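# Loosen both captive screws on the right switch fan tray

## Task

Facing the switch, take the fan tray on the right and undo its two captive screws, the one above its handle and the one below it. Turn each knob counterclockwise until that screw pops free of its thread. The tray must still sit fully home in its slot, and every fan tray on the lower shelf must finish exactly as it began. Stay inside the work area: the switch slots, the shelf beneath them, and the space above and between them. The ESD tray on the shelf is loose. At the end, release everything and back the gripper away.

## Robot and tools

Robot: one six-joint arm with a two-finger parallel gripper. Its only camera is cam_wrist (504x504, fisheye), which rides on the hand. A flat block sticks out about 9 cm from the wrist-roll axis toward the gripper's +x and turns with the hand. It can bump things.

Frame: the scene frame has its origin on the table top directly below the arm base. +z is up, and +y is to the left when looking along +x. The base may be slightly tilted. The gripper's fingers point along its own +z and close along its own y. end_effector_position is the point between the pads when closed. Closed fingertips reach about 19 mm past it, and open ones about 6 mm. The reported hand position gets less reliable at long reach.

Joint order: every 9-number row, and every per-joint list in a result, uses this order: elbow, wrist pitch, shoulder, wrist roll, waist, forearm roll. Then come gripper position, gripper force_limit and gripper speed. Joint values are absolute target angles in radians, the same kind of number that Joint positions reports. They are not offsets. Stated ranges: waist -6.283 to 6.283, shoulder -2.304 to 2.304, elbow -4.224 to 0.061, forearm roll -6.283 to 6.283, wrist pitch -2.164 to 2.164, wrist roll -6.283 to 6.283. The true ends can differ by up to 0.010 rad. A call is rejected if a target is more than 0.010 beyond an end and also farther out than the current angle. An overreaching target is clipped at the end, and the result may say "joint sent to its limit". If that line is absent, the joint is not necessarily free to go further.

Gripper numbers are scaled from -1 to 1:
- position: +1 is fully open (85 mm). The pads touch at about -0.8. At -1 the fingers close until blocked.
- force_limit: pad force on a 40 mm object is about 20 N at -1, 128 N at 0 and 235 N at +1. A faster close adds force.
- speed: about 20 mm/s at -1, 85 at 0 and 150 at +1.
Finger force and speed only change after a new position number, meaning a change of at least 0.01. To lighten a grip, open first. As the fingers close, the tips advance about 13 mm away from the arm, so leave that gap above surfaces.

Tools:
- execute_actions(actions): a list of actions run in order. Each action is a table of 1 to 15 rows of 9 numbers. Each row lasts one 1/30 s control step, and the last row is held for the rest of the 15 steps. An empty list simply returns the current state and images.
- move(target, speed, blocking): target is one 9-number row of absolute joint angles plus gripper values. All joints travel proportionally, so the hand follows a curve. The gripper values are applied right away. speed is the top rate in rad/s of the joint with the longest way to go: 0.01 to 2, default 0.5. Paths take between 0.5 and 10 s, and anything longer is cut off at 10 s. A move does not avoid obstacles, and faster or deeper targets hit harder. With blocking=false you get the result after 0.5 s. After that, use wait(0) to follow it, or stop to brake it. No other moves or actions are accepted until its end is reported. The extra "move:" line reports the outcome (done, off_target, moving, held, fault), limits=held or limits=none, and the joint farthest from its target.
- wait(seconds): 0 to 10. Holds the last command and lets a running move continue.
- stop(): brakes a running move. Braking needs room, and the fingers keep moving.
- zoom_image(camera, region): camera is "cam_wrist". region is [x0, y0, x1, y1] in image pixels with (0,0) at the top left, at most 504 by 504.
- finished_scene(scene): ends the current scene, given by its number. This cannot be undone, so call it only once the screws are free and the gripper has let go and moved clear.

Controller behaviour: joint targets ramp at up to 3.14 rad/s, and all joints are slowed together. Each step, a target is kept within 0.623 rad of the measured angle. The command is also scaled back if it would move the hand more than 70 mm from where it is. "Joint targets" shows what the joints are being driven to now. To hold a joint still, resend that angle. "joint command not followed" means the clearance check altered the targets. The arm's mount counts as part of the arm for that check.

Result lines: the gripper pose (position in m, quaternion wxyz) and velocities; Joint positions, Joint velocities, Joint targets and joint torques, all in joint order. Torques are raw drive output with offset and noise. The result also gives gripper position_measured in counts: 3 is open, about 78 is 60 mm, 130 is 40 mm, 180 is 20 mm and 230 is pads touching. object_status is 0 while moving, 1 when blocked while opening, 2 when blocked while closing (a grip), and 3 when at target or fully closed. Camera images come with any changed calibration. The starting cam_wrist calibration is: fisheye, K=[[238.13, 0, 254.748], [0, 237.892, 250.937], [0, 0, 1]], D=[0.12, 0, 0, 0], T_world_to_cam given with pos_world=[0.452296, -0.244154, 0.351765].

Hazards: knocking or pushing anything out of the work area ends the scene badly. Drops, slams, hard impacts and heavy pushing are all penalised. Load limits in N m are: waist 54.6, shoulder 54.6, elbow 45.5, forearm roll 24.5, wrist pitch 17.2, wrist roll 17.2. If contact reaches a limit, a TORQUE FAULT backs the joint off, pauses for 10 s and drops the rest of the call. Sustained load heats the motors. A MOTOR HOT line appears from 65 °C, and at 80 °C an OVER-TEMPERATURE FAULT brakes the arm until it cools. The arm holds its last command while you are composing a reply. Quick, smooth and low-effort motion is preferred. Turning a knob counterclockwise, seen from the front, generally means grasping it and rotating the wrist roll in small steps, then regrasping as needed.

Each tool is called after "Call:" in YAML: its name, and indented under it one key for each argument.

## Session

I'll start by checking the current state and the camera view.

Call:
execute_actions:
  actions: []

Scene clock: 0.00 s.
end_effector_position=(+0.5677, -0.1956, +0.2669) position_measured=3 object_status=3 end_effector_quat_wxyz=(-0.156, +0.743, +0.113, +0.641) end_effector_velocity=(+0.000, +0.001, +0.000) end_effector_angular_velocity=(-0.000, -0.000, +0.001)
Joint names: [elbow, wrist pitch, shoulder, wrist roll, waist, forearm roll]
Joint positions: [-0.804 -1.569 -0.804  0.109 -0.795  1.947]
Joint velocities: [-0.    -0.    -0.    -0.     0.001  0.   ]
Joint torques (N m, as the arm reports them, + toward a larger angle): no reading
Joint targets: [-0.804 -1.569 -0.804 0.109 -0.795 1.947]

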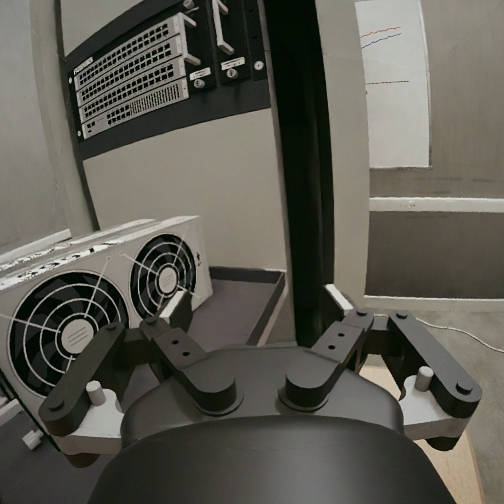

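Call:
zoom_image:
  camera: "cam_wrist"
  region: [150, 0, 300, 120]

Region (150, 0, 300, 120) of cam_wrist's 504x504 image, scaled by 3.360, with more detail than that image has; it fills the top 403 rows of this view, and the rest is white.

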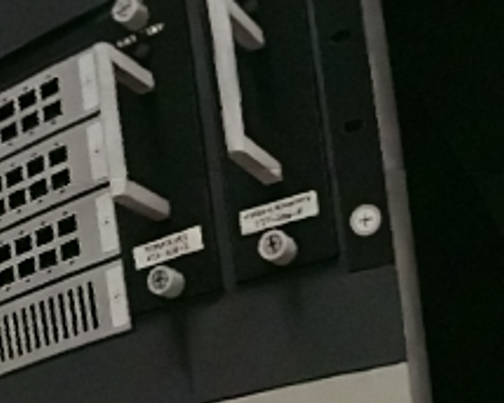

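Call:
move:
  target: [-0.587, -1.246, -0.131, 0.207, -0.302, 2.825, 1, 0, 0]
  speed: 0.8

Scene clock: 16.80 s.
end_effector_position=(+0.6702, -0.0874, +0.5054) position_measured=3 object_status=3 end_effector_quat_wxyz=(+0.002, +0.708, -0.002, +0.707) end_effector_velocity=(-0.000, +0.001, +0.002) end_effector_angular_velocity=(+0.001, -0.003, -0.000)
Joint names: [elbow, wrist pitch, shoulder, wrist roll, waist, forearm roll]
Joint positions: [-0.587 -1.246 -0.131  0.207 -0.302  2.825]
Joint velocities: [ 0.001 -0.     0.003  0.     0.002  0.003]
Joint torques (N m, as the arm reports them, + toward a larger angle): [-23.13  -2.1   18.41   0.2    0.25   1.77]
Joint targets: [-0.587 -1.246 -0.131 0.207 -0.302 2.825]
move: done; limits=none; farthest joint: the waist, 0.000 radians from its target (0.493 radians at the start)
camera_calibration (this result's frames):
cam_wrist: T_world_to_cam=[[-0.00526799, -0.999832, -0.017575, -0.0687967], [-0.23281, 0.0183186, -0.97235, 0.683523], [0.972508, -0.00103069, -0.232867, -0.38701], [0, 0, 0, 1]] pos_world=[0.535139, -0.0817052, 0.573292]

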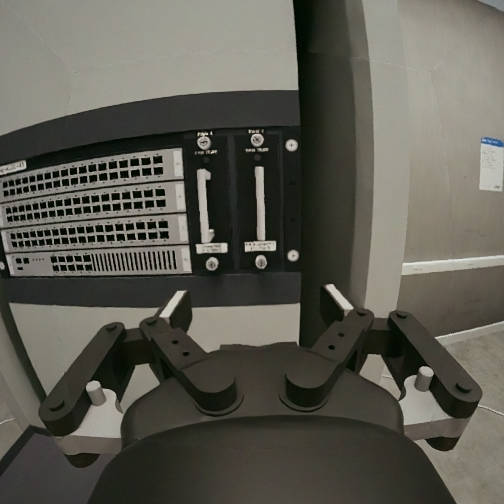

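Call:
zoom_image:
  camera: "cam_wrist"
  region: [180, 120, 310, 280]

Region (180, 120, 310, 280) of cam_wrist's 504x504 image, scaled by 3.150, with more detail than that image has; it fills the left 410 columns of this view, and the rest is white.

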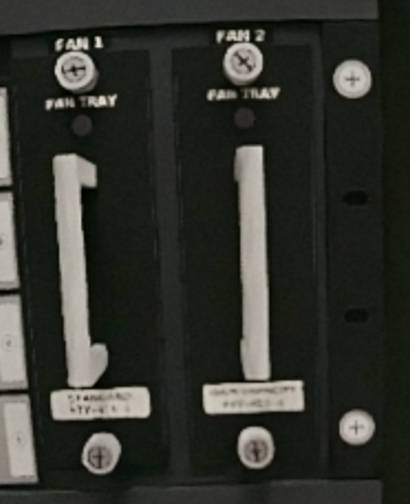

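Call:
move:
  target: [-0.828, -1.200, -0.332, 0.193, -0.246, 2.879, -0.15, 0, 0.5]
  speed: 0.5

Scene clock: 21.03 s.
end_effector_position=(+0.7605, -0.0900, +0.4907) position_measured=148 object_status=3 end_effector_quat_wxyz=(+0.002, +0.708, -0.002, +0.707) end_effector_velocity=(+0.001, +0.001, -0.000) end_effector_angular_velocity=(+0.000, +0.000, +0.002)
Joint names: [elbow, wrist pitch, shoulder, wrist roll, waist, forearm roll]
Joint positions: [-0.828 -1.2   -0.332  0.193 -0.246  2.879]
Joint velocities: [-0.003  0.001 -0.003 -0.     0.003  0.001]
Joint torques (N m, as the arm reports them, + toward a larger angle): [-23.68  -2.29  28.09   0.3   -0.93   1.54]
Joint targets: [-0.828 -1.200 -0.332 0.193 -0.246 2.879]
move: done; limits=none; farthest joint: the waist, 0.000 radians from its target (0.056 radians at the start)
camera_calibration (this result's frames):
cam_wrist: T_world_to_cam=[[-0.00486493, -0.999836, -0.017422, -0.0716289], [-0.232844, 0.0180759, -0.972346, 0.690349], [0.972502, -0.000673786, -0.232894, -0.478215], [0, 0, 0, 1]] pos_world=[0.62546, -0.0844181, 0.558637]

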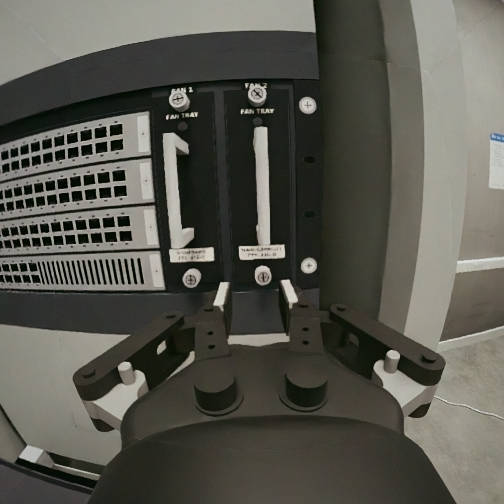

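Call:
zoom_image:
  camera: "cam_wrist"
  region: [170, 200, 340, 330]

Region (170, 200, 340, 330) of cam_wrist's 504x504 image, scaled by 2.965, with more detail than that image has; it fills the top 385 rows of this view, and the rest is white.

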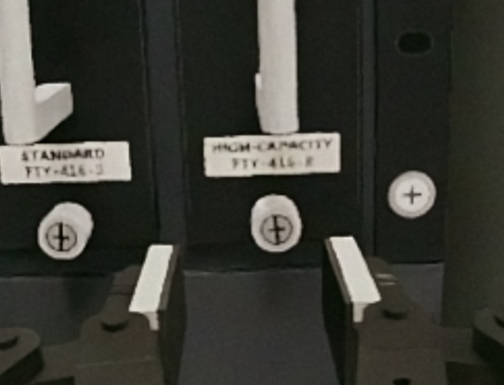

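Call:
move:
  target: [-0.9016, -1.1751, -0.3801, 0.1988, -0.2433, 2.8793, -0.15, 0, 0.5]
  speed: 0.3

Call:
zoom_image:
  camera: "cam_wrist"
  region: [170, 200, 340, 330]

Scene clock: 24.67 s.
end_effector_position=(+0.7854, -0.0950, +0.4903) position_measured=148 object_status=3 end_effector_quat_wxyz=(+0.002, +0.708, -0.002, +0.707) end_effector_velocity=(+0.001, +0.000, -0.000) end_effector_angular_velocity=(+0.001, +0.000, -0.000)
Joint names: [elbow, wrist pitch, shoulder, wrist roll, waist, forearm roll]
Joint positions: [-0.901 -1.175 -0.38   0.199 -0.243  2.879]
Joint velocities: [-0.002  0.001 -0.001  0.001  0.     0.   ]
Joint torques (N m, as the arm reports them, + toward a larger angle): [-24.84  -2.25  26.59  -0.04  -0.19   1.34]
Joint targets: [-0.902 -1.175 -0.380 0.199 -0.243 2.879]
move: done; limits=none; farthest joint: the waist, 0.000 radians from its target (0.003 radians at the start)
camera_calibration (this result's frames):
cam_wrist: T_world_to_cam=[[-0.00491154, -0.999835, -0.0175153, -0.0764295], [-0.232809, 0.0181775, -0.972352, 0.69585], [0.97251, -0.000698026, -0.23286, -0.502525], [0, 0, 0, 1]] pos_world=[0.650336, -0.0894164, 0.558255]

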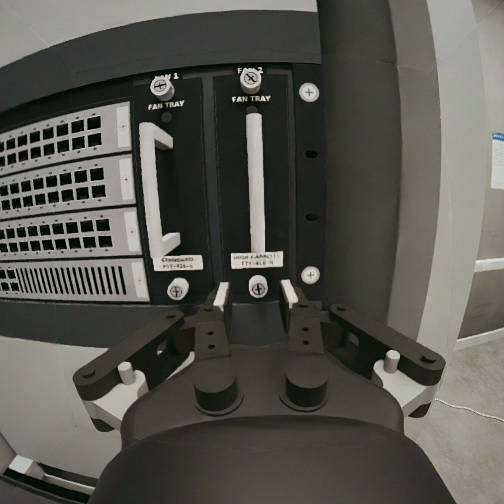

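Region (170, 200, 340, 330) of cam_wrist's 504x504 image, scaled by 2.965, with more detail than that image has; it fills the top 385 rows of this view, and the rest is white.

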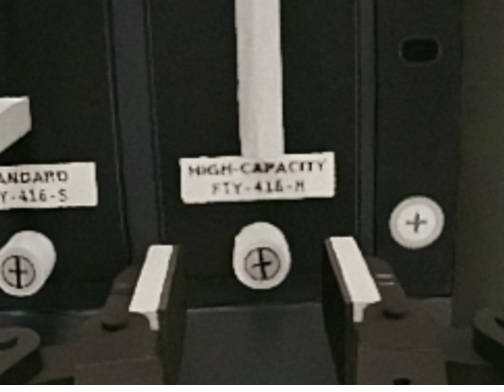

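Call:
move:
  target: [-0.9255, -1.1608, -0.3893, 0.2027, -0.2428, 2.8783, -0.15, 0, 0.5]
  speed: 0.15

Call:
zoom_image:
  camera: "cam_wrist"
  region: [170, 200, 340, 330]

Scene clock: 27.97 s.
end_effector_position=(+0.7932, -0.0965, +0.4933) position_measured=148 object_status=3 end_effector_quat_wxyz=(+0.002, +0.708, -0.002, +0.707) end_effector_velocity=(+0.000, -0.001, +0.001) end_effector_angular_velocity=(-0.001, -0.001, -0.001)
Joint names: [elbow, wrist pitch, shoulder, wrist roll, waist, forearm roll]
Joint positions: [-0.925 -1.161 -0.389  0.203 -0.243  2.878]
Joint velocities: [-0.002  0.001 -0.001 -0.    -0.001 -0.   ]
Joint torques (N m, as the arm reports them, + toward a larger angle): [-25.31  -2.22  26.49   0.12   0.25   1.44]
Joint targets: [-0.925 -1.161 -0.389 0.203 -0.243 2.878]
move: done; limits=none; farthest joint: the waist, 0.000 radians from its target (0.000 radians at the start)
camera_calibration (this result's frames):
cam_wrist: T_world_to_cam=[[-0.00500132, -0.999833, -0.0175678, -0.0777024], [-0.232844, 0.0182495, -0.972343, 0.700573], [0.972501, -0.000772443, -0.232897, -0.509443], [0, 0, 0, 1]] pos_world=[0.658169, -0.0908681, 0.561184]

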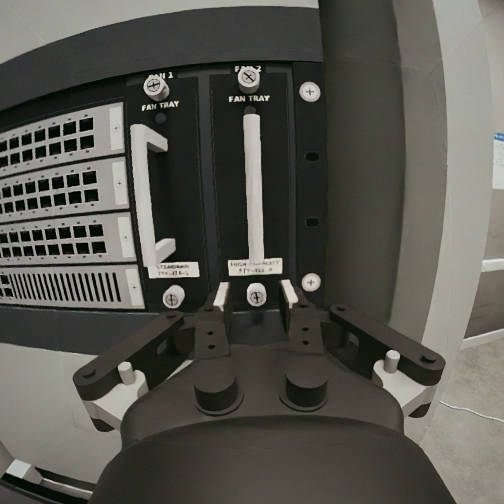

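Region (170, 200, 340, 330) of cam_wrist's 504x504 image, scaled by 2.965, with more detail than that image has; it fills the top 385 rows of this view, and the rest is white.

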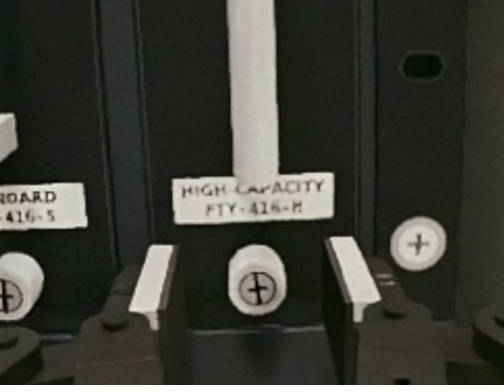

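Call:
execute_actions:
  actions:
    - [[-0.9343, -1.1578, -0.3950, 0.2033, -0.2423, 2.8786, -0.15, 0, 0.5]]
    - [[-0.9343, -1.1578, -0.3950, 0.2033, -0.2423, 2.8786, -1, -0.2, 0]]
    - [[-0.9343, -1.1578, -0.3950, 0.2033, -0.2423, 2.8786, -1, -0.2, 0]]

Call:
zoom_image:
  camera: "cam_wrist"
  region: [170, 200, 340, 330]

Scene clock: 30.00 s.
end_effector_position=(+0.7961, -0.0972, +0.4932) position_measured=206 object_status=2 end_effector_quat_wxyz=(+0.002, +0.708, -0.002, +0.707) end_effector_velocity=(+0.000, +0.000, +0.000) end_effector_angular_velocity=(-0.001, -0.001, +0.001)
Joint names: [elbow, wrist pitch, shoulder, wrist roll, waist, forearm roll]
Joint positions: [-0.934 -1.158 -0.395  0.203 -0.242  2.879]
Joint velocities: [-0.    -0.001 -0.    -0.001 -0.    -0.001]
Joint torques (N m, as the arm reports them, + toward a larger angle): [-28.22  -1.92  25.72   0.17   4.32  -1.44]
Joint targets: [-0.934 -1.158 -0.395 0.203 -0.242 2.879]
camera_calibration (this result's frames):
cam_wrist: T_world_to_cam=[[-0.00539738, -0.99983, -0.017652, -0.0780159], [-0.232695, 0.0184234, -0.972375, 0.701167], [0.972535, -0.00114075, -0.232754, -0.512423], [0, 0, 0, 1]] pos_world=[0.661086, -0.0915051, 0.561152]

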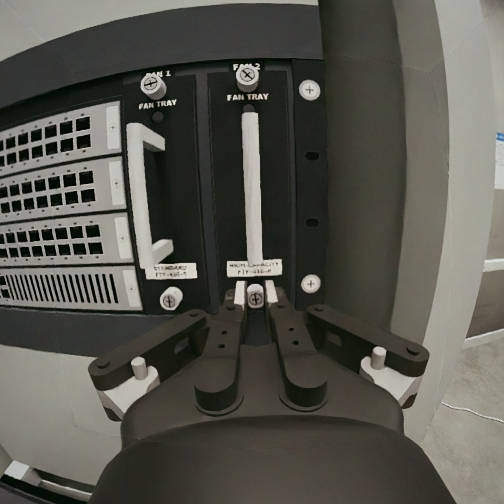

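Region (170, 200, 340, 330) of cam_wrist's 504x504 image, scaled by 2.965, with more detail than that image has; it fills the top 385 rows of this view, and the rest is white.

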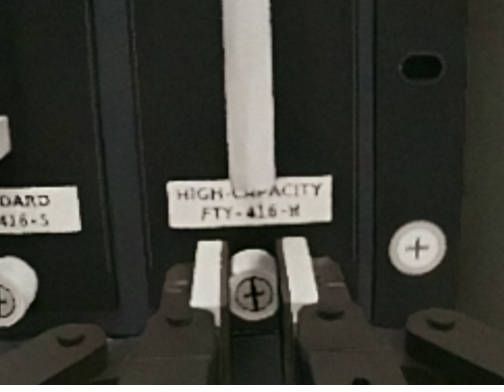

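Call:
move:
  target: [-0.9343, -1.1578, -0.3950, -1.37, -0.2423, 2.8786, -1, -0.2, 0]
  speed: 1.0

Scene clock: 32.50 s.
end_effector_position=(+0.7961, -0.0969, +0.4929) position_measured=206 object_status=2 end_effector_quat_wxyz=(+0.501, +0.501, +0.500, +0.498) end_effector_velocity=(-0.000, -0.001, -0.000) end_effector_angular_velocity=(-0.002, +0.000, -0.001)
Joint names: [elbow, wrist pitch, shoulder, wrist roll, waist, forearm roll]
Joint positions: [-0.934 -1.158 -0.395 -1.37  -0.242  2.878]
Joint velocities: [-0.     0.    -0.    -0.002 -0.001 -0.   ]
Joint torques (N m, as the arm reports them, + toward a larger angle): [-36.63  -2.57  28.06   0.21  -5.29   5.52]
Joint targets: [-0.934 -1.158 -0.395 -1.370 -0.242 2.879]
move: done; limits=none; farthest joint: the waist, 0.000 radians from its target (0.000 radians at the start)
camera_calibration (this result's frames):
cam_wrist: T_world_to_cam=[[0.00188456, -0.0153727, 0.99988, -0.489728], [-0.236204, -0.971595, -0.0144927, 0.135553], [0.971702, -0.236148, -0.00546213, -0.64665], [0, 0, 0, 1]] pos_world=[0.661292, -0.0285307, 0.488101]

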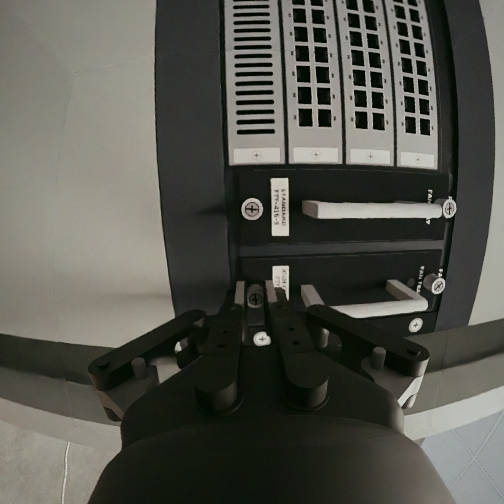

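Call:
zoom_image:
  camera: "cam_wrist"
  region: [170, 200, 340, 330]

Region (170, 200, 340, 330) of cam_wrist's 504x504 image, scaled by 2.965, with more detail than that image has; it fills the top 385 rows of this view, and the rest is white.

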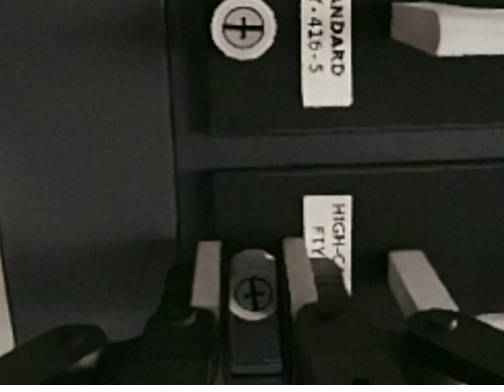

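Call:
move:
  target: [-0.9343, -1.1578, -0.3950, -2.94, -0.2423, 2.8786, -1, -0.2, 0]
  speed: 1.2

Scene clock: 35.73 s.
end_effector_position=(+0.7960, -0.0973, +0.4929) position_measured=206 object_status=2 end_effector_quat_wxyz=(+0.706, +0.002, +0.708, -0.002) end_effector_velocity=(-0.000, -0.001, -0.000) end_effector_angular_velocity=(-0.003, +0.001, -0.001)
Joint names: [elbow, wrist pitch, shoulder, wrist roll, waist, forearm roll]
Joint positions: [-0.934 -1.157 -0.395 -2.94  -0.243  2.879]
Joint velocities: [ 0.     0.    -0.    -0.003 -0.001 -0.   ]
Joint torques (N m, as the arm reports them, + toward a larger angle): [-42.95  -6.06  37.4    0.16  -0.3    2.69]
Joint targets: [-0.934 -1.158 -0.395 -2.940 -0.242 2.879]
move: done; limits=none; farthest joint: the waist, 0.000 radians from its target (0.000 radians at the start)
camera_calibration (this result's frames):
cam_wrist: T_world_to_cam=[[0.00552598, 0.999852, 0.0163215, 0.0909442], [-0.229382, -0.0146191, 0.973227, -0.263971], [0.973321, -0.00912188, 0.229267, -0.741552], [0, 0, 0, 1]] pos_world=[0.660715, -0.101554, 0.425432]

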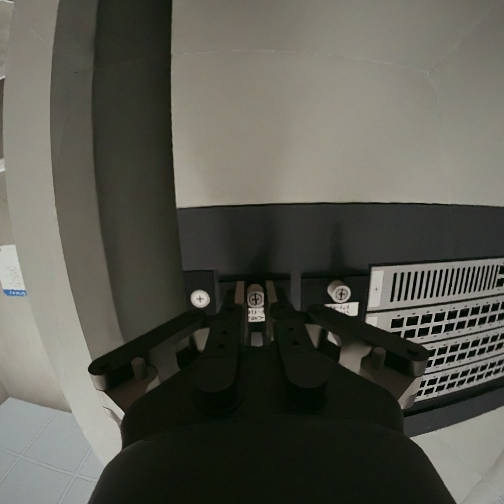

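Call:
execute_actions:
  actions:
    - [[-0.9314, -1.1599, -0.3942, -2.94, -0.2427, 2.8784, -1, -0.2, 0]]

Scene clock: 37.33 s.
end_effector_position=(+0.7956, -0.0971, +0.4926) position_measured=206 object_status=2 end_effector_quat_wxyz=(+0.706, +0.001, +0.708, -0.002) end_effector_velocity=(-0.001, -0.001, -0.001) end_effector_angular_velocity=(-0.000, +0.001, -0.001)
Joint names: [elbow, wrist pitch, shoulder, wrist roll, waist, forearm roll]
Joint positions: [-0.933 -1.157 -0.394 -2.94  -0.243  2.878]
Joint velocities: [ 0.002  0.     0.001 -0.001 -0.001  0.   ]
Joint torques (N m, as the arm reports them, + toward a larger angle): [-30.27  -7.15  41.23   0.17   0.87   1.23]
Joint targets: [-0.931 -1.160 -0.394 -2.940 -0.243 2.878]
camera_calibration (this result's frames):
cam_wrist: T_world_to_cam=[[0.00531331, 0.999857, 0.0160248, 0.0911044], [-0.228561, -0.0143865, 0.973423, -0.264575], [0.973515, -0.00883473, 0.228452, -0.740803], [0, 0, 0, 1]] pos_world=[0.660227, -0.101443, 0.425321]

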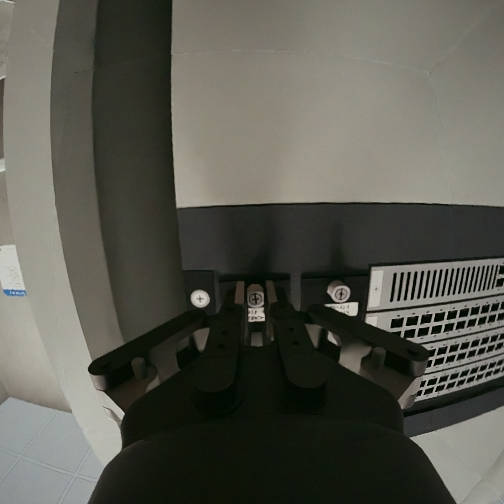

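Call:
move:
  target: [-0.9314, -1.1599, -0.3942, -4.51, -0.2427, 2.8784, -1, -0.2, 0]
  speed: 1.2

Scene clock: 39.50 s.
end_effector_position=(+0.7953, -0.0973, +0.4928) position_measured=206 object_status=2 end_effector_quat_wxyz=(+0.498, -0.499, +0.502, -0.501) end_effector_velocity=(+0.000, +0.001, +0.000) end_effector_angular_velocity=(-0.003, -0.001, +0.002)
Joint names: [elbow, wrist pitch, shoulder, wrist roll, waist, forearm roll]
Joint positions: [-0.932 -1.16  -0.394 -4.51  -0.243  2.879]
Joint velocities: [ 0.    -0.001  0.    -0.003  0.002 -0.   ]
Joint torques (N m, as the arm reports them, + toward a larger angle): [-19.87  -6.57  38.87   0.12  10.19  -6.91]
Joint targets: [-0.931 -1.160 -0.394 -4.510 -0.243 2.878]
move: done; limits=none; farthest joint: the forearm roll, 0.001 radians from its target (0.000 radians at the start)
camera_calibration (this result's frames):
cam_wrist: T_world_to_cam=[[-0.00134398, 0.017619, -0.999844, 0.50166], [-0.22567, 0.974047, 0.0174678, 0.300175], [0.974203, 0.225658, 0.00266697, -0.606945], [0, 0, 0, 1]] pos_world=[0.659702, -0.164261, 0.497957]

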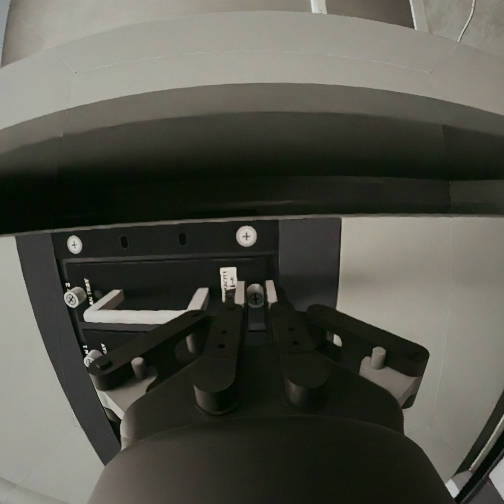

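Call:
move:
  target: [-0.9314, -1.1599, -0.3942, -6.08, -0.2427, 2.8784, -1, -0.2, 0]
  speed: 1.2

Call:
zoom_image:
  camera: "cam_wrist"
  region: [170, 200, 340, 330]

Scene clock: 41.87 s.
end_effector_position=(+0.7952, -0.0969, +0.4930) position_measured=206 object_status=2 end_effector_quat_wxyz=(+0.001, +0.707, -0.002, +0.707) end_effector_velocity=(-0.000, -0.001, +0.000) end_effector_angular_velocity=(-0.002, -0.001, -0.001)
Joint names: [elbow, wrist pitch, shoulder, wrist roll, waist, forearm roll]
Joint positions: [-0.931 -1.161 -0.394 -6.08  -0.243  2.878]
Joint velocities: [-0.    -0.001 -0.    -0.001 -0.002 -0.001]
Joint torques (N m, as the arm reports them, + toward a larger angle): [-19.97  -2.63  28.51   0.17   6.91  -2.96]
Joint targets: [-0.931 -1.160 -0.394 -6.080 -0.243 2.878]
move: done; limits=none; farthest joint: the wrist pitch, 0.001 radians from its target (0.000 radians at the start)
camera_calibration (this result's frames):
cam_wrist: T_world_to_cam=[[-0.0046746, -0.999827, -0.0180283, -0.0780853], [-0.232006, 0.0186209, -0.972536, 0.700283], [0.972703, -0.000363552, -0.232053, -0.512005], [0, 0, 0, 1]] pos_world=[0.660133, -0.0912978, 0.560831]

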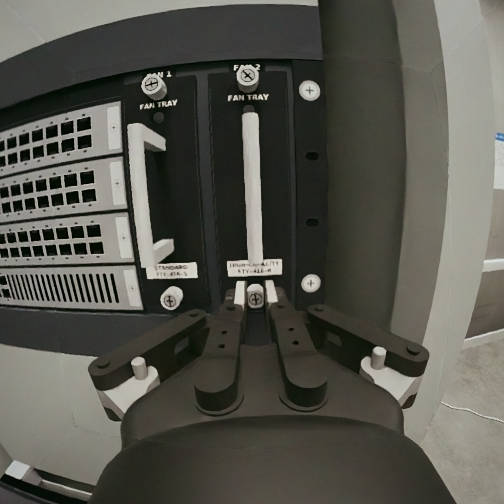

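Region (170, 200, 340, 330) of cam_wrist's 504x504 image, scaled by 2.965, with more detail than that image has; it fills the top 385 rows of this view, and the rest is white.

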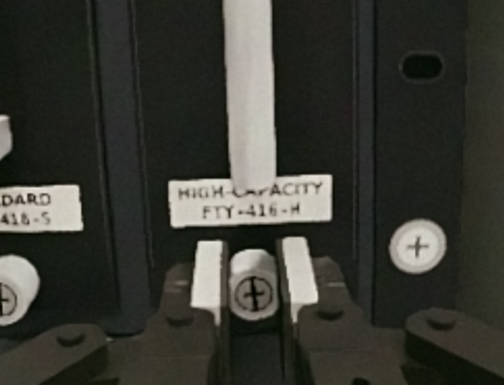

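Call:
execute_actions:
  actions:
    - [[-0.9314, -1.1599, -0.3942, -6.08, -0.2427, 2.8784, -0.4, -0.2, 0.5]]

Call:
zoom_image:
  camera: "cam_wrist"
  region: [170, 200, 340, 330]

Scene clock: 44.17 s.
end_effector_position=(+0.7952, -0.0969, +0.4926) position_measured=179 object_status=0 end_effector_quat_wxyz=(+0.001, +0.708, -0.002, +0.707) end_effector_velocity=(+0.000, -0.000, +0.001) end_effector_angular_velocity=(-0.000, -0.003, -0.000)
Joint names: [elbow, wrist pitch, shoulder, wrist roll, waist, forearm roll]
Joint positions: [-0.931 -1.16  -0.394 -6.08  -0.243  2.878]
Joint velocities: [-0.001 -0.001  0.     0.    -0.     0.   ]
Joint torques (N m, as the arm reports them, + toward a larger angle): [-24.83  -2.15  26.27   0.2   -0.56   0.77]
Joint targets: [-0.931 -1.160 -0.394 -6.080 -0.243 2.878]
camera_calibration (this result's frames):
cam_wrist: T_world_to_cam=[[-0.0048905, -0.999828, -0.0178625, -0.0780625], [-0.233035, 0.0185104, -0.972292, 0.700539], [0.972456, -0.0005924, -0.233086, -0.511371], [0, 0, 0, 1]] pos_world=[0.660154, -0.0913193, 0.560541]

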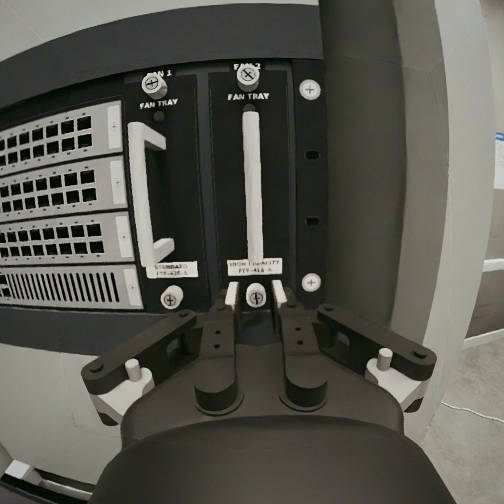

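Region (170, 200, 340, 330) of cam_wrist's 504x504 image, scaled by 2.965, with more detail than that image has; it fills the top 385 rows of this view, and the rest is white.

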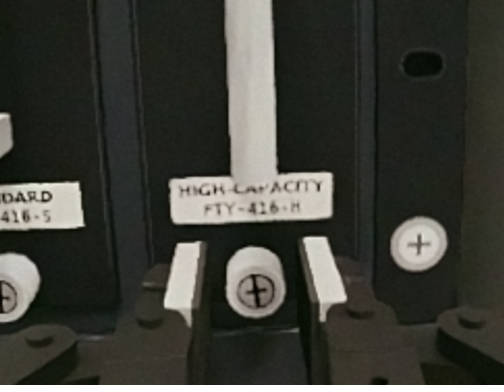

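Call:
execute_actions:
  actions:
    - [[-0.9314, -1.1599, -0.3942, 6.2, -0.2427, 2.8784, -0.4, -0.2, 0.5]]
    - [[-0.9314, -1.1599, -0.3942, 6.2, -0.2427, 2.8784, -0.4, -0.2, 0.5]]
    - [[-0.9314, -1.1599, -0.3942, 6.2, -0.2427, 2.8784, -0.4, -0.2, 0.5]]
    - [[-0.9314, -1.1599, -0.3942, 6.2, -0.2427, 2.8784, -0.4, -0.2, 0.5]]
    - [[-0.9314, -1.1599, -0.3942, 6.2, -0.2427, 2.8784, -0.4, -0.2, 0.5]]
    - [[-0.9314, -1.1599, -0.3942, 6.2, -0.2427, 2.8784, -0.4, -0.2, 0.5]]
    - [[-0.9314, -1.1599, -0.3942, 6.2, -0.2427, 2.8784, -0.4, -0.2, 0.5]]
    - [[-0.9314, -1.1599, -0.3942, 6.2, -0.2427, 2.8784, -0.4, -0.2, 0.5]]
    - [[-0.9314, -1.1599, -0.3942, 6.2, -0.2427, 2.8784, -0.4, -0.2, 0.5]]

Scene clock: 49.03 s.
end_effector_position=(+0.7952, -0.0970, +0.4927) position_measured=179 object_status=3 end_effector_quat_wxyz=(+0.160, +0.690, +0.157, +0.688) end_effector_velocity=(+0.000, +0.000, -0.000) end_effector_angular_velocity=(+1.854, -0.008, -0.002)
Joint names: [elbow, wrist pitch, shoulder, wrist roll, waist, forearm roll]
Joint positions: [-0.931 -1.16  -0.394  6.033 -0.243  2.878]
Joint velocities: [-0.     0.001 -0.     1.854  0.     0.   ]
Joint torques (N m, as the arm reports them, + toward a larger angle): [-25.37  -2.26  26.58  -0.99   0.15   1.28]
Joint targets: [-0.931 -1.160 -0.394 6.200 -0.243 2.878]
camera_calibration (this result's frames):
cam_wrist: T_world_to_cam=[[-0.00401508, -0.906523, 0.422136, -0.286622], [-0.234723, -0.409492, -0.881602, 0.615838], [0.972054, -0.102625, -0.211138, -0.531765], [0, 0, 0, 1]] pos_world=[0.660305, -0.0622209, 0.551642]

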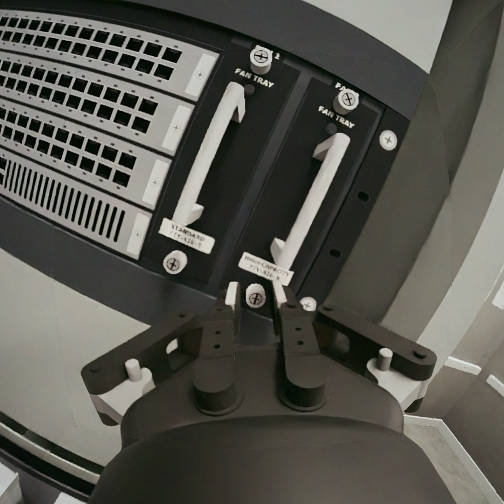

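Call:
execute_actions:
  actions:
    - [[-0.9314, -1.1599, -0.3942, 6.2, -0.2427, 2.8784, -1, -0.2, 0.3]]
    - [[-0.9314, -1.1599, -0.3942, 6.2, -0.2427, 2.8784, -1, -0.2, 0.3]]

Scene clock: 50.20 s.
end_effector_position=(+0.7952, -0.0971, +0.4927) position_measured=206 object_status=2 end_effector_quat_wxyz=(+0.102, +0.701, +0.099, +0.699) end_effector_velocity=(+0.000, -0.000, -0.000) end_effector_angular_velocity=(+0.001, +0.000, -0.001)
Joint names: [elbow, wrist pitch, shoulder, wrist roll, waist, forearm roll]
Joint positions: [-0.931 -1.16  -0.394  6.2   -0.243  2.878]
Joint velocities: [-0.     0.001 -0.     0.001 -0.     0.001]
Joint torques (N m, as the arm reports them, + toward a larger angle): [-28.58  -1.68  26.83   0.1    3.82   0.46]
Joint targets: [-0.931 -1.160 -0.394 6.200 -0.243 2.878]
camera_calibration (this result's frames):
cam_wrist: T_world_to_cam=[[-0.00461757, -0.964164, 0.265268, -0.214487], [-0.234032, -0.256862, -0.937684, 0.657699], [0.972218, -0.0664109, -0.224459, -0.521777], [0, 0, 0, 1]] pos_world=[0.660213, -0.0725148, 0.556493]

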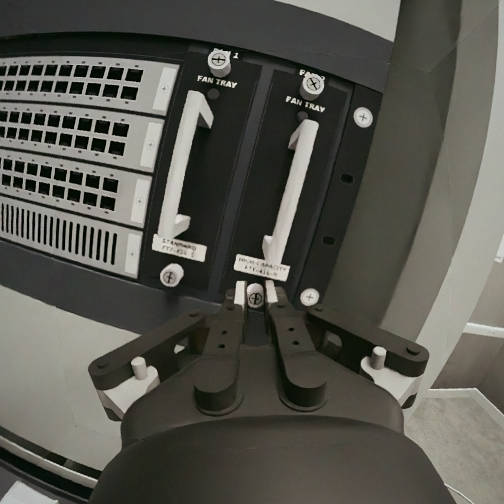

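Call:
move:
  target: [-0.9289, -1.1608, -0.3926, -0.08, -0.2432, 2.8780, -1, -0.2, 0.3]
  speed: 2.0

Scene clock: 54.50 s.
end_effector_position=(+0.7944, -0.0969, +0.4929) position_measured=206 object_status=2 end_effector_quat_wxyz=(+0.101, +0.701, +0.098, +0.699) end_effector_velocity=(+0.000, -0.000, -0.000) end_effector_angular_velocity=(-0.001, +0.001, -0.001)
Joint names: [elbow, wrist pitch, shoulder, wrist roll, waist, forearm roll]
Joint positions: [-0.929 -1.161 -0.393 -0.08  -0.243  2.878]
Joint velocities: [-0.     0.001 -0.    -0.001  0.     0.001]
Joint torques (N m, as the arm reports them, + toward a larger angle): [-27.87  -2.47  27.59   0.36   2.94  -0.18]
Joint targets: [-0.929 -1.161 -0.393 -0.080 -0.243 2.878]
move: done; limits=none; farthest joint: the waist, 0.000 radians from its target (0.000 radians at the start)
camera_calibration (this result's frames):
cam_wrist: T_world_to_cam=[[-0.00431599, -0.965036, 0.262083, -0.213125], [-0.233609, -0.253861, -0.938606, 0.658134], [0.972321, -0.0652759, -0.224345, -0.520985], [0, 0, 0, 1]] pos_world=[0.659391, -0.0726065, 0.556704]

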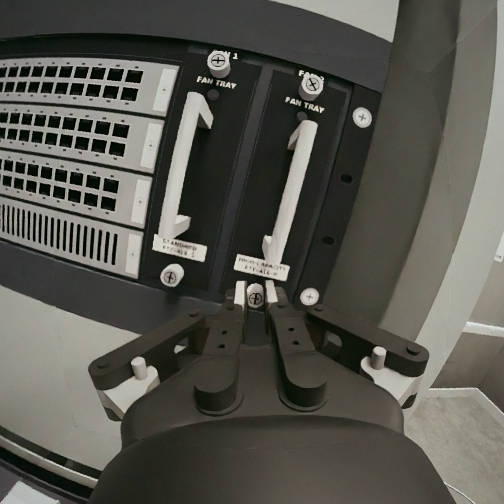

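Call:
move:
  target: [-0.9266, -1.1616, -0.3912, -6.2, -0.2436, 2.8776, -1, -0.2, 0.3]
  speed: 2.0

Call:
execute_actions:
  actions:
    - [[-0.9266, -1.1616, -0.3912, -6.2, -0.2436, 2.8776, -0.4, -0.2, 0.5]]

Call:
zoom_image:
  camera: "cam_wrist"
  region: [170, 200, 340, 330]

Scene clock: 58.73 s.
end_effector_position=(+0.7936, -0.0969, +0.4929) position_measured=206 object_status=2 end_effector_quat_wxyz=(+0.044, +0.706, +0.041, +0.705) end_effector_velocity=(-0.000, -0.001, -0.000) end_effector_angular_velocity=(-0.002, +0.001, -0.002)
Joint names: [elbow, wrist pitch, shoulder, wrist roll, waist, forearm roll]
Joint positions: [-0.927 -1.162 -0.391 -6.2   -0.243  2.877]
Joint velocities: [ 0.     0.001 -0.    -0.002 -0.001  0.   ]
Joint torques (N m, as the arm reports them, + toward a larger angle): [-24.21  -2.67  28.     0.08   2.95  -0.48]
Joint targets: [-0.927 -1.162 -0.391 -6.200 -0.244 2.878]
move: done; limits=none; farthest joint: the waist, 0.000 radians from its target (0.001 radians at the start)
camera_calibration (this result's frames):
cam_wrist: T_world_to_cam=[[-0.00456843, -0.994793, 0.101814, -0.136811], [-0.23287, -0.097958, -0.967562, 0.68676], [0.972497, -0.0281298, -0.23121, -0.513366], [0, 0, 0, 1]] pos_world=[0.658548, -0.0832657, 0.559716]

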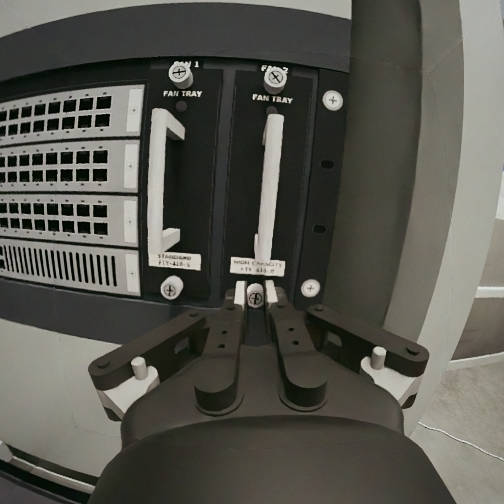

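Scene clock: 59.23 s.
end_effector_position=(+0.7935, -0.0970, +0.4927) position_measured=179 object_status=0 end_effector_quat_wxyz=(+0.044, +0.706, +0.041, +0.705) end_effector_velocity=(-0.000, -0.001, -0.000) end_effector_angular_velocity=(+0.001, +0.000, -0.002)
Joint names: [elbow, wrist pitch, shoulder, wrist roll, waist, forearm roll]
Joint positions: [-0.927 -1.162 -0.391 -6.2   -0.244  2.878]
Joint velocities: [-0.     0.    -0.     0.    -0.001  0.001]
Joint torques (N m, as the arm reports them, + toward a larger angle): [-25.14  -2.15  27.08   0.17   0.94   1.48]
Joint targets: [-0.927 -1.162 -0.391 -6.200 -0.244 2.878]
camera_calibration (this result's frames):
cam_wrist: T_world_to_cam=[[-0.00471002, -0.994776, 0.101974, -0.136836], [-0.233317, -0.0980671, -0.967443, 0.686848], [0.972389, -0.0283489, -0.231636, -0.513097], [0, 0, 0, 1]] pos_world=[0.658538, -0.0833095, 0.559588]

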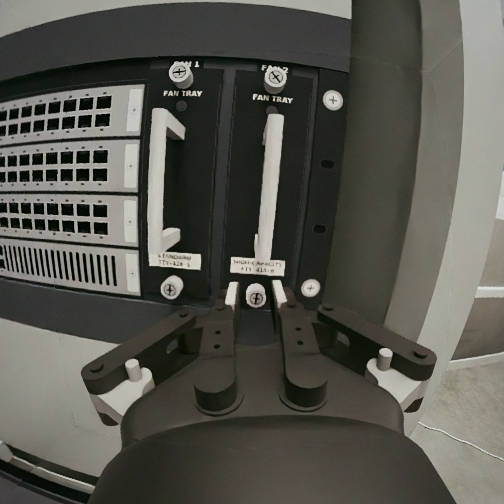

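Region (170, 200, 340, 330) of cam_wrist's 504x504 image, scaled by 2.965, with more detail than that image has; it fills the top 385 rows of this view, and the rest is white.

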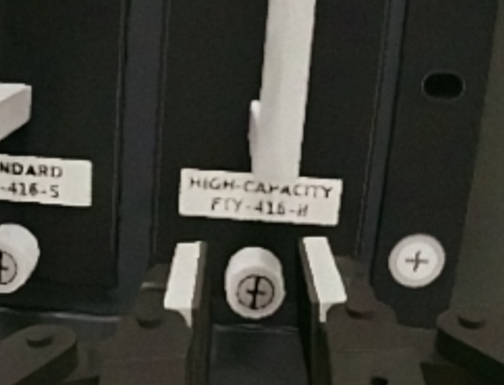

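Call:
execute_actions:
  actions:
    - [[-0.9266, -1.1616, -0.3912, 6.2, -0.2436, 2.8776, -0.4, -0.2, 0.5]]
    - [[-0.9266, -1.1616, -0.3912, 6.2, -0.2436, 2.8776, -0.4, -0.2, 0.5]]
    - [[-0.9266, -1.1616, -0.3912, 6.2, -0.2436, 2.8776, -0.4, -0.2, 0.5]]
    - [[-0.9266, -1.1616, -0.3912, 6.2, -0.2436, 2.8776, -0.4, -0.2, 0.5]]
    - [[-0.9266, -1.1616, -0.3912, 6.2, -0.2436, 2.8776, -0.4, -0.2, 0.5]]
    - [[-0.9266, -1.1616, -0.3912, 6.2, -0.2436, 2.8776, -0.4, -0.2, 0.5]]
    - [[-0.9266, -1.1616, -0.3912, 6.2, -0.2436, 2.8776, -0.4, -0.2, 0.5]]
    - [[-0.9266, -1.1616, -0.3912, 6.2, -0.2436, 2.8776, -0.4, -0.2, 0.5]]
    - [[-0.9266, -1.1616, -0.3912, 6.2, -0.2436, 2.8776, -0.4, -0.2, 0.5]]
    - [[-0.9266, -1.1616, -0.3912, 6.2, -0.2436, 2.8776, -0.4, -0.2, 0.5], [-0.9266, -1.1616, -0.3912, 6.2, -0.2436, 2.8776, -0.4, -0.2, 0.5], [-0.9266, -1.1616, -0.3912, 6.2, -0.2436, 2.8776, -0.4, -0.2, 0.5], [-0.9266, -1.1616, -0.3912, 6.2, -0.2436, 2.8776, -0.4, -0.2, 0.5], [-0.9266, -1.1616, -0.3912, 6.2, -0.2436, 2.8776, -0.4, -0.2, 0.5], [-0.9266, -1.1616, -0.3912, 6.2, -0.2436, 2.8776, -0.4, -0.2, 0.5], [-0.9266, -1.1616, -0.3912, 6.2, -0.2436, 2.8776, -0.4, -0.2, 0.5], [-0.9266, -1.1616, -0.3912, 6.2, -0.2436, 2.8776, -0.4, -0.2, 0.5], [-0.9266, -1.1616, -0.3912, 6.2, -0.2436, 2.8776, -1, -0.2, 0.3]]
    - [[-0.9266, -1.1616, -0.3912, 6.2, -0.2436, 2.8776, -1, -0.2, 0.3]]

Scene clock: 65.93 s.
end_effector_position=(+0.7935, -0.0971, +0.4927) position_measured=206 object_status=2 end_effector_quat_wxyz=(+0.102, +0.701, +0.099, +0.699) end_effector_velocity=(-0.000, -0.000, -0.000) end_effector_angular_velocity=(+0.000, +0.000, -0.000)
Joint names: [elbow, wrist pitch, shoulder, wrist roll, waist, forearm roll]
Joint positions: [-0.926 -1.162 -0.391  6.2   -0.244  2.878]
Joint velocities: [ 0. -0. -0.  0. -0.  0.]
Joint torques (N m, as the arm reports them, + toward a larger angle): [-28.23  -1.93  27.67   0.12   2.1    0.47]
Joint targets: [-0.927 -1.162 -0.391 6.200 -0.244 2.878]
camera_calibration (this result's frames):
cam_wrist: T_world_to_cam=[[-0.00456681, -0.964165, 0.265263, -0.214557], [-0.234188, -0.256857, -0.937646, 0.657364], [0.972181, -0.0664033, -0.224623, -0.520041], [0, 0, 0, 1]] pos_world=[0.65854, -0.072552, 0.556476]

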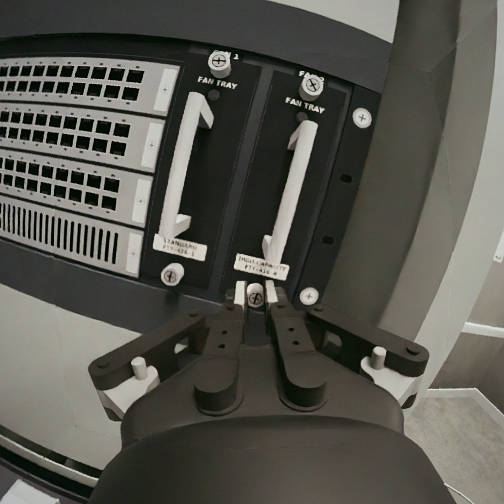

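Call:
move:
  target: [-0.9244, -1.1624, -0.3898, -0.08, -0.2440, 2.8772, -1, -0.2, 0.3]
  speed: 2.0

Call:
execute_actions:
  actions:
    - [[-0.9244, -1.1624, -0.3898, -0.08, -0.2440, 2.8772, -0.4, -0.2, 0.5]]

Call:
zoom_image:
  camera: "cam_wrist"
  region: [170, 200, 340, 330]

Scene clock: 71.90 s.
end_effector_position=(+0.7928, -0.0969, +0.4929) position_measured=206 object_status=2 end_effector_quat_wxyz=(+0.101, +0.701, +0.098, +0.699) end_effector_velocity=(+0.000, -0.000, +0.000) end_effector_angular_velocity=(-0.001, +0.000, -0.000)
Joint names: [elbow, wrist pitch, shoulder, wrist roll, waist, forearm roll]
Joint positions: [-0.925 -1.163 -0.39  -0.08  -0.244  2.877]
Joint velocities: [-0.     0.001  0.    -0.002  0.     0.001]
Joint torques (N m, as the arm reports them, + toward a larger angle): [-26.88  -2.44  28.11   0.18   2.53   0.89]
Joint targets: [-0.924 -1.162 -0.390 -0.080 -0.244 2.877]
move: done; limits=none; farthest joint: the waist, 0.000 radians from its target (0.000 radians at the start)
camera_calibration (this result's frames):
cam_wrist: T_world_to_cam=[[-0.00417154, -0.965032, 0.262097, -0.213228], [-0.233671, -0.253903, -0.938579, 0.657802], [0.972307, -0.0651598, -0.224441, -0.51941], [0, 0, 0, 1]] pos_world=[0.657846, -0.0725989, 0.556709]

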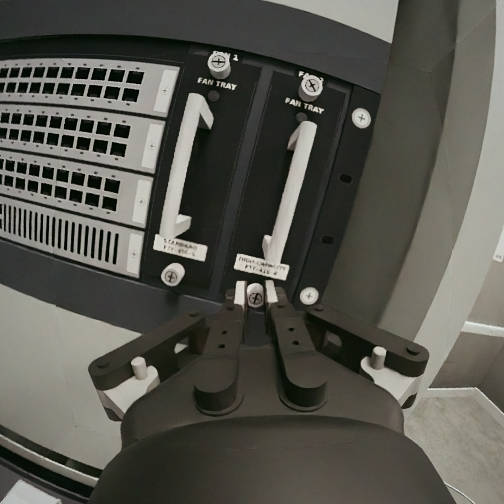

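Scene clock: 72.40 s.
end_effector_position=(+0.7928, -0.0970, +0.4928) position_measured=179 object_status=0 end_effector_quat_wxyz=(+0.101, +0.701, +0.098, +0.699) end_effector_velocity=(-0.000, +0.000, +0.000) end_effector_angular_velocity=(-0.000, -0.000, -0.000)
Joint names: [elbow, wrist pitch, shoulder, wrist roll, waist, forearm roll]
Joint positions: [-0.924 -1.162 -0.39  -0.08  -0.244  2.877]
Joint velocities: [ 0.    -0.001  0.    -0.     0.     0.   ]
Joint torques (N m, as the arm reports them, + toward a larger angle): [-25.65  -2.22  27.82   0.14   0.9    1.02]
Joint targets: [-0.924 -1.162 -0.390 -0.080 -0.244 2.877]
camera_calibration (this result's frames):
cam_wrist: T_world_to_cam=[[-0.00436976, -0.964992, 0.262245, -0.213241], [-0.23408, -0.253974, -0.938458, 0.657892], [0.972207, -0.0654871, -0.224776, -0.519212], [0, 0, 0, 1]] pos_world=[0.65785, -0.0726901, 0.556619]

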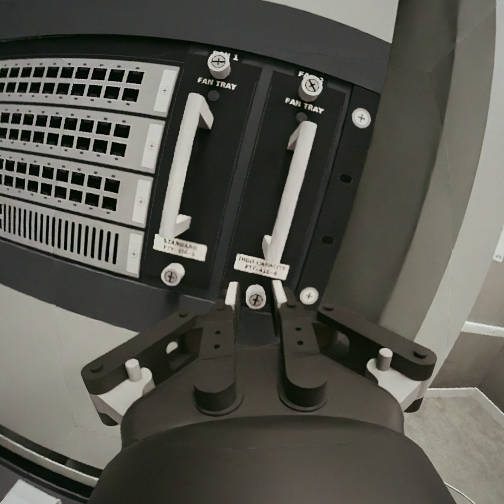

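Region (170, 200, 340, 330) of cam_wrist's 504x504 image, scaled by 2.965, with more detail than that image has; it fills the top 385 rows of this view, and the rest is white.

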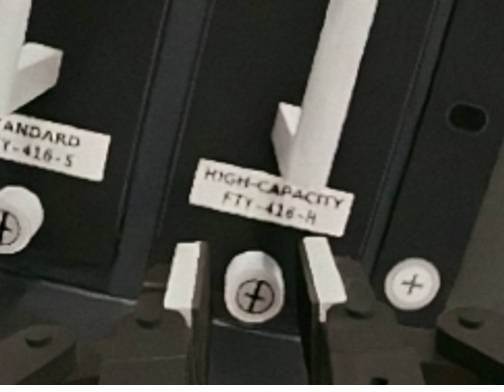

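Call:
wait:
  seconds: 0.3

Call:
zoom_image:
  camera: "cam_wrist"
  region: [150, 230, 320, 330]

Scene clock: 73.00 s.
end_effector_position=(+0.7928, -0.0971, +0.4927) position_measured=179 object_status=3 end_effector_quat_wxyz=(+0.101, +0.701, +0.098, +0.699) end_effector_velocity=(+0.000, +0.000, -0.000) end_effector_angular_velocity=(+0.000, +0.000, +0.000)
Joint names: [elbow, wrist pitch, shoulder, wrist roll, waist, forearm roll]
Joint positions: [-0.924 -1.162 -0.39  -0.08  -0.244  2.877]
Joint velocities: [-0.     0.     0.     0.     0.001  0.   ]
Joint torques (N m, as the arm reports them, + toward a larger angle): [-24.57  -2.17  27.06   0.07  -0.53   1.51]
Joint targets: [-0.924 -1.162 -0.390 -0.080 -0.244 2.877]
wait: 0.30 s; at rest from the start
camera_calibration (this result's frames):
cam_wrist: T_world_to_cam=[[-0.00441654, -0.964997, 0.262223, -0.213215], [-0.234197, -0.253935, -0.93844, 0.657917], [0.972179, -0.0655566, -0.224878, -0.519135], [0, 0, 0, 1]] pos_world=[0.657833, -0.0727163, 0.556584]

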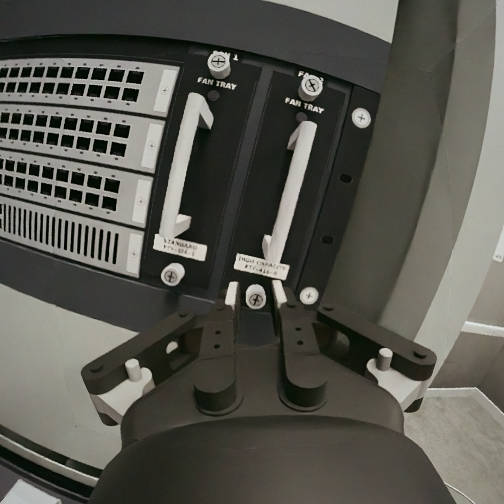

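Region (150, 230, 320, 330) of cam_wrist's 504x504 image, scaled by 2.965, with more detail than that image has; it fills the top 296 rows of this view, and the rest is white.

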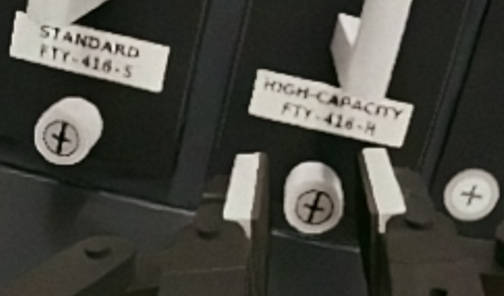

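Call:
execute_actions:
  actions:
    - [[-0.9244, -1.1624, -0.3898, -0.08, -0.2440, 2.8772, -1, -0.2, 0.3]]
    - [[-0.9272, -1.1614, -0.3916, -0.08, -0.2435, 2.8777, -1, -0.2, 0.3]]
    - [[-0.9272, -1.1614, -0.3916, -0.08, -0.2435, 2.8777, -1, -0.2, 0.3]]

Scene clock: 76.00 s.
end_effector_position=(+0.7937, -0.0971, +0.4927) position_measured=205 object_status=2 end_effector_quat_wxyz=(+0.101, +0.701, +0.098, +0.699) end_effector_velocity=(+0.000, +0.000, -0.000) end_effector_angular_velocity=(+0.000, +0.000, +0.000)
Joint names: [elbow, wrist pitch, shoulder, wrist roll, waist, forearm roll]
Joint positions: [-0.927 -1.161 -0.392 -0.08  -0.244  2.878]
Joint velocities: [ 0.     0.    -0.    -0.     0.001  0.   ]
Joint torques (N m, as the arm reports them, + toward a larger angle): [-25.77  -2.15  27.51   0.15   0.98   0.93]
Joint targets: [-0.927 -1.161 -0.392 -0.080 -0.243 2.878]
camera_calibration (this result's frames):
cam_wrist: T_world_to_cam=[[-0.00450196, -0.965, 0.26221, -0.213149], [-0.234147, -0.253906, -0.93846, 0.658108], [0.972191, -0.0656207, -0.224809, -0.520134], [0, 0, 0, 1]] pos_world=[0.658804, -0.0727221, 0.556567]

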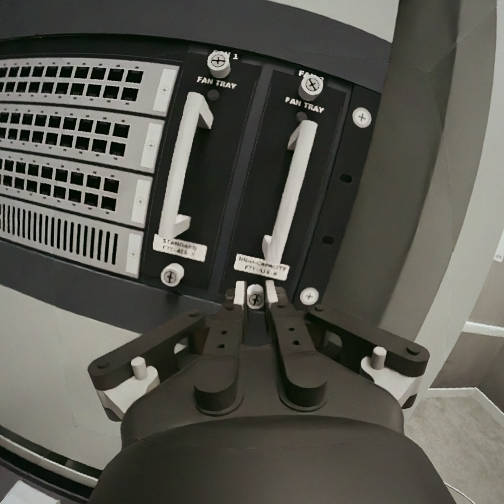

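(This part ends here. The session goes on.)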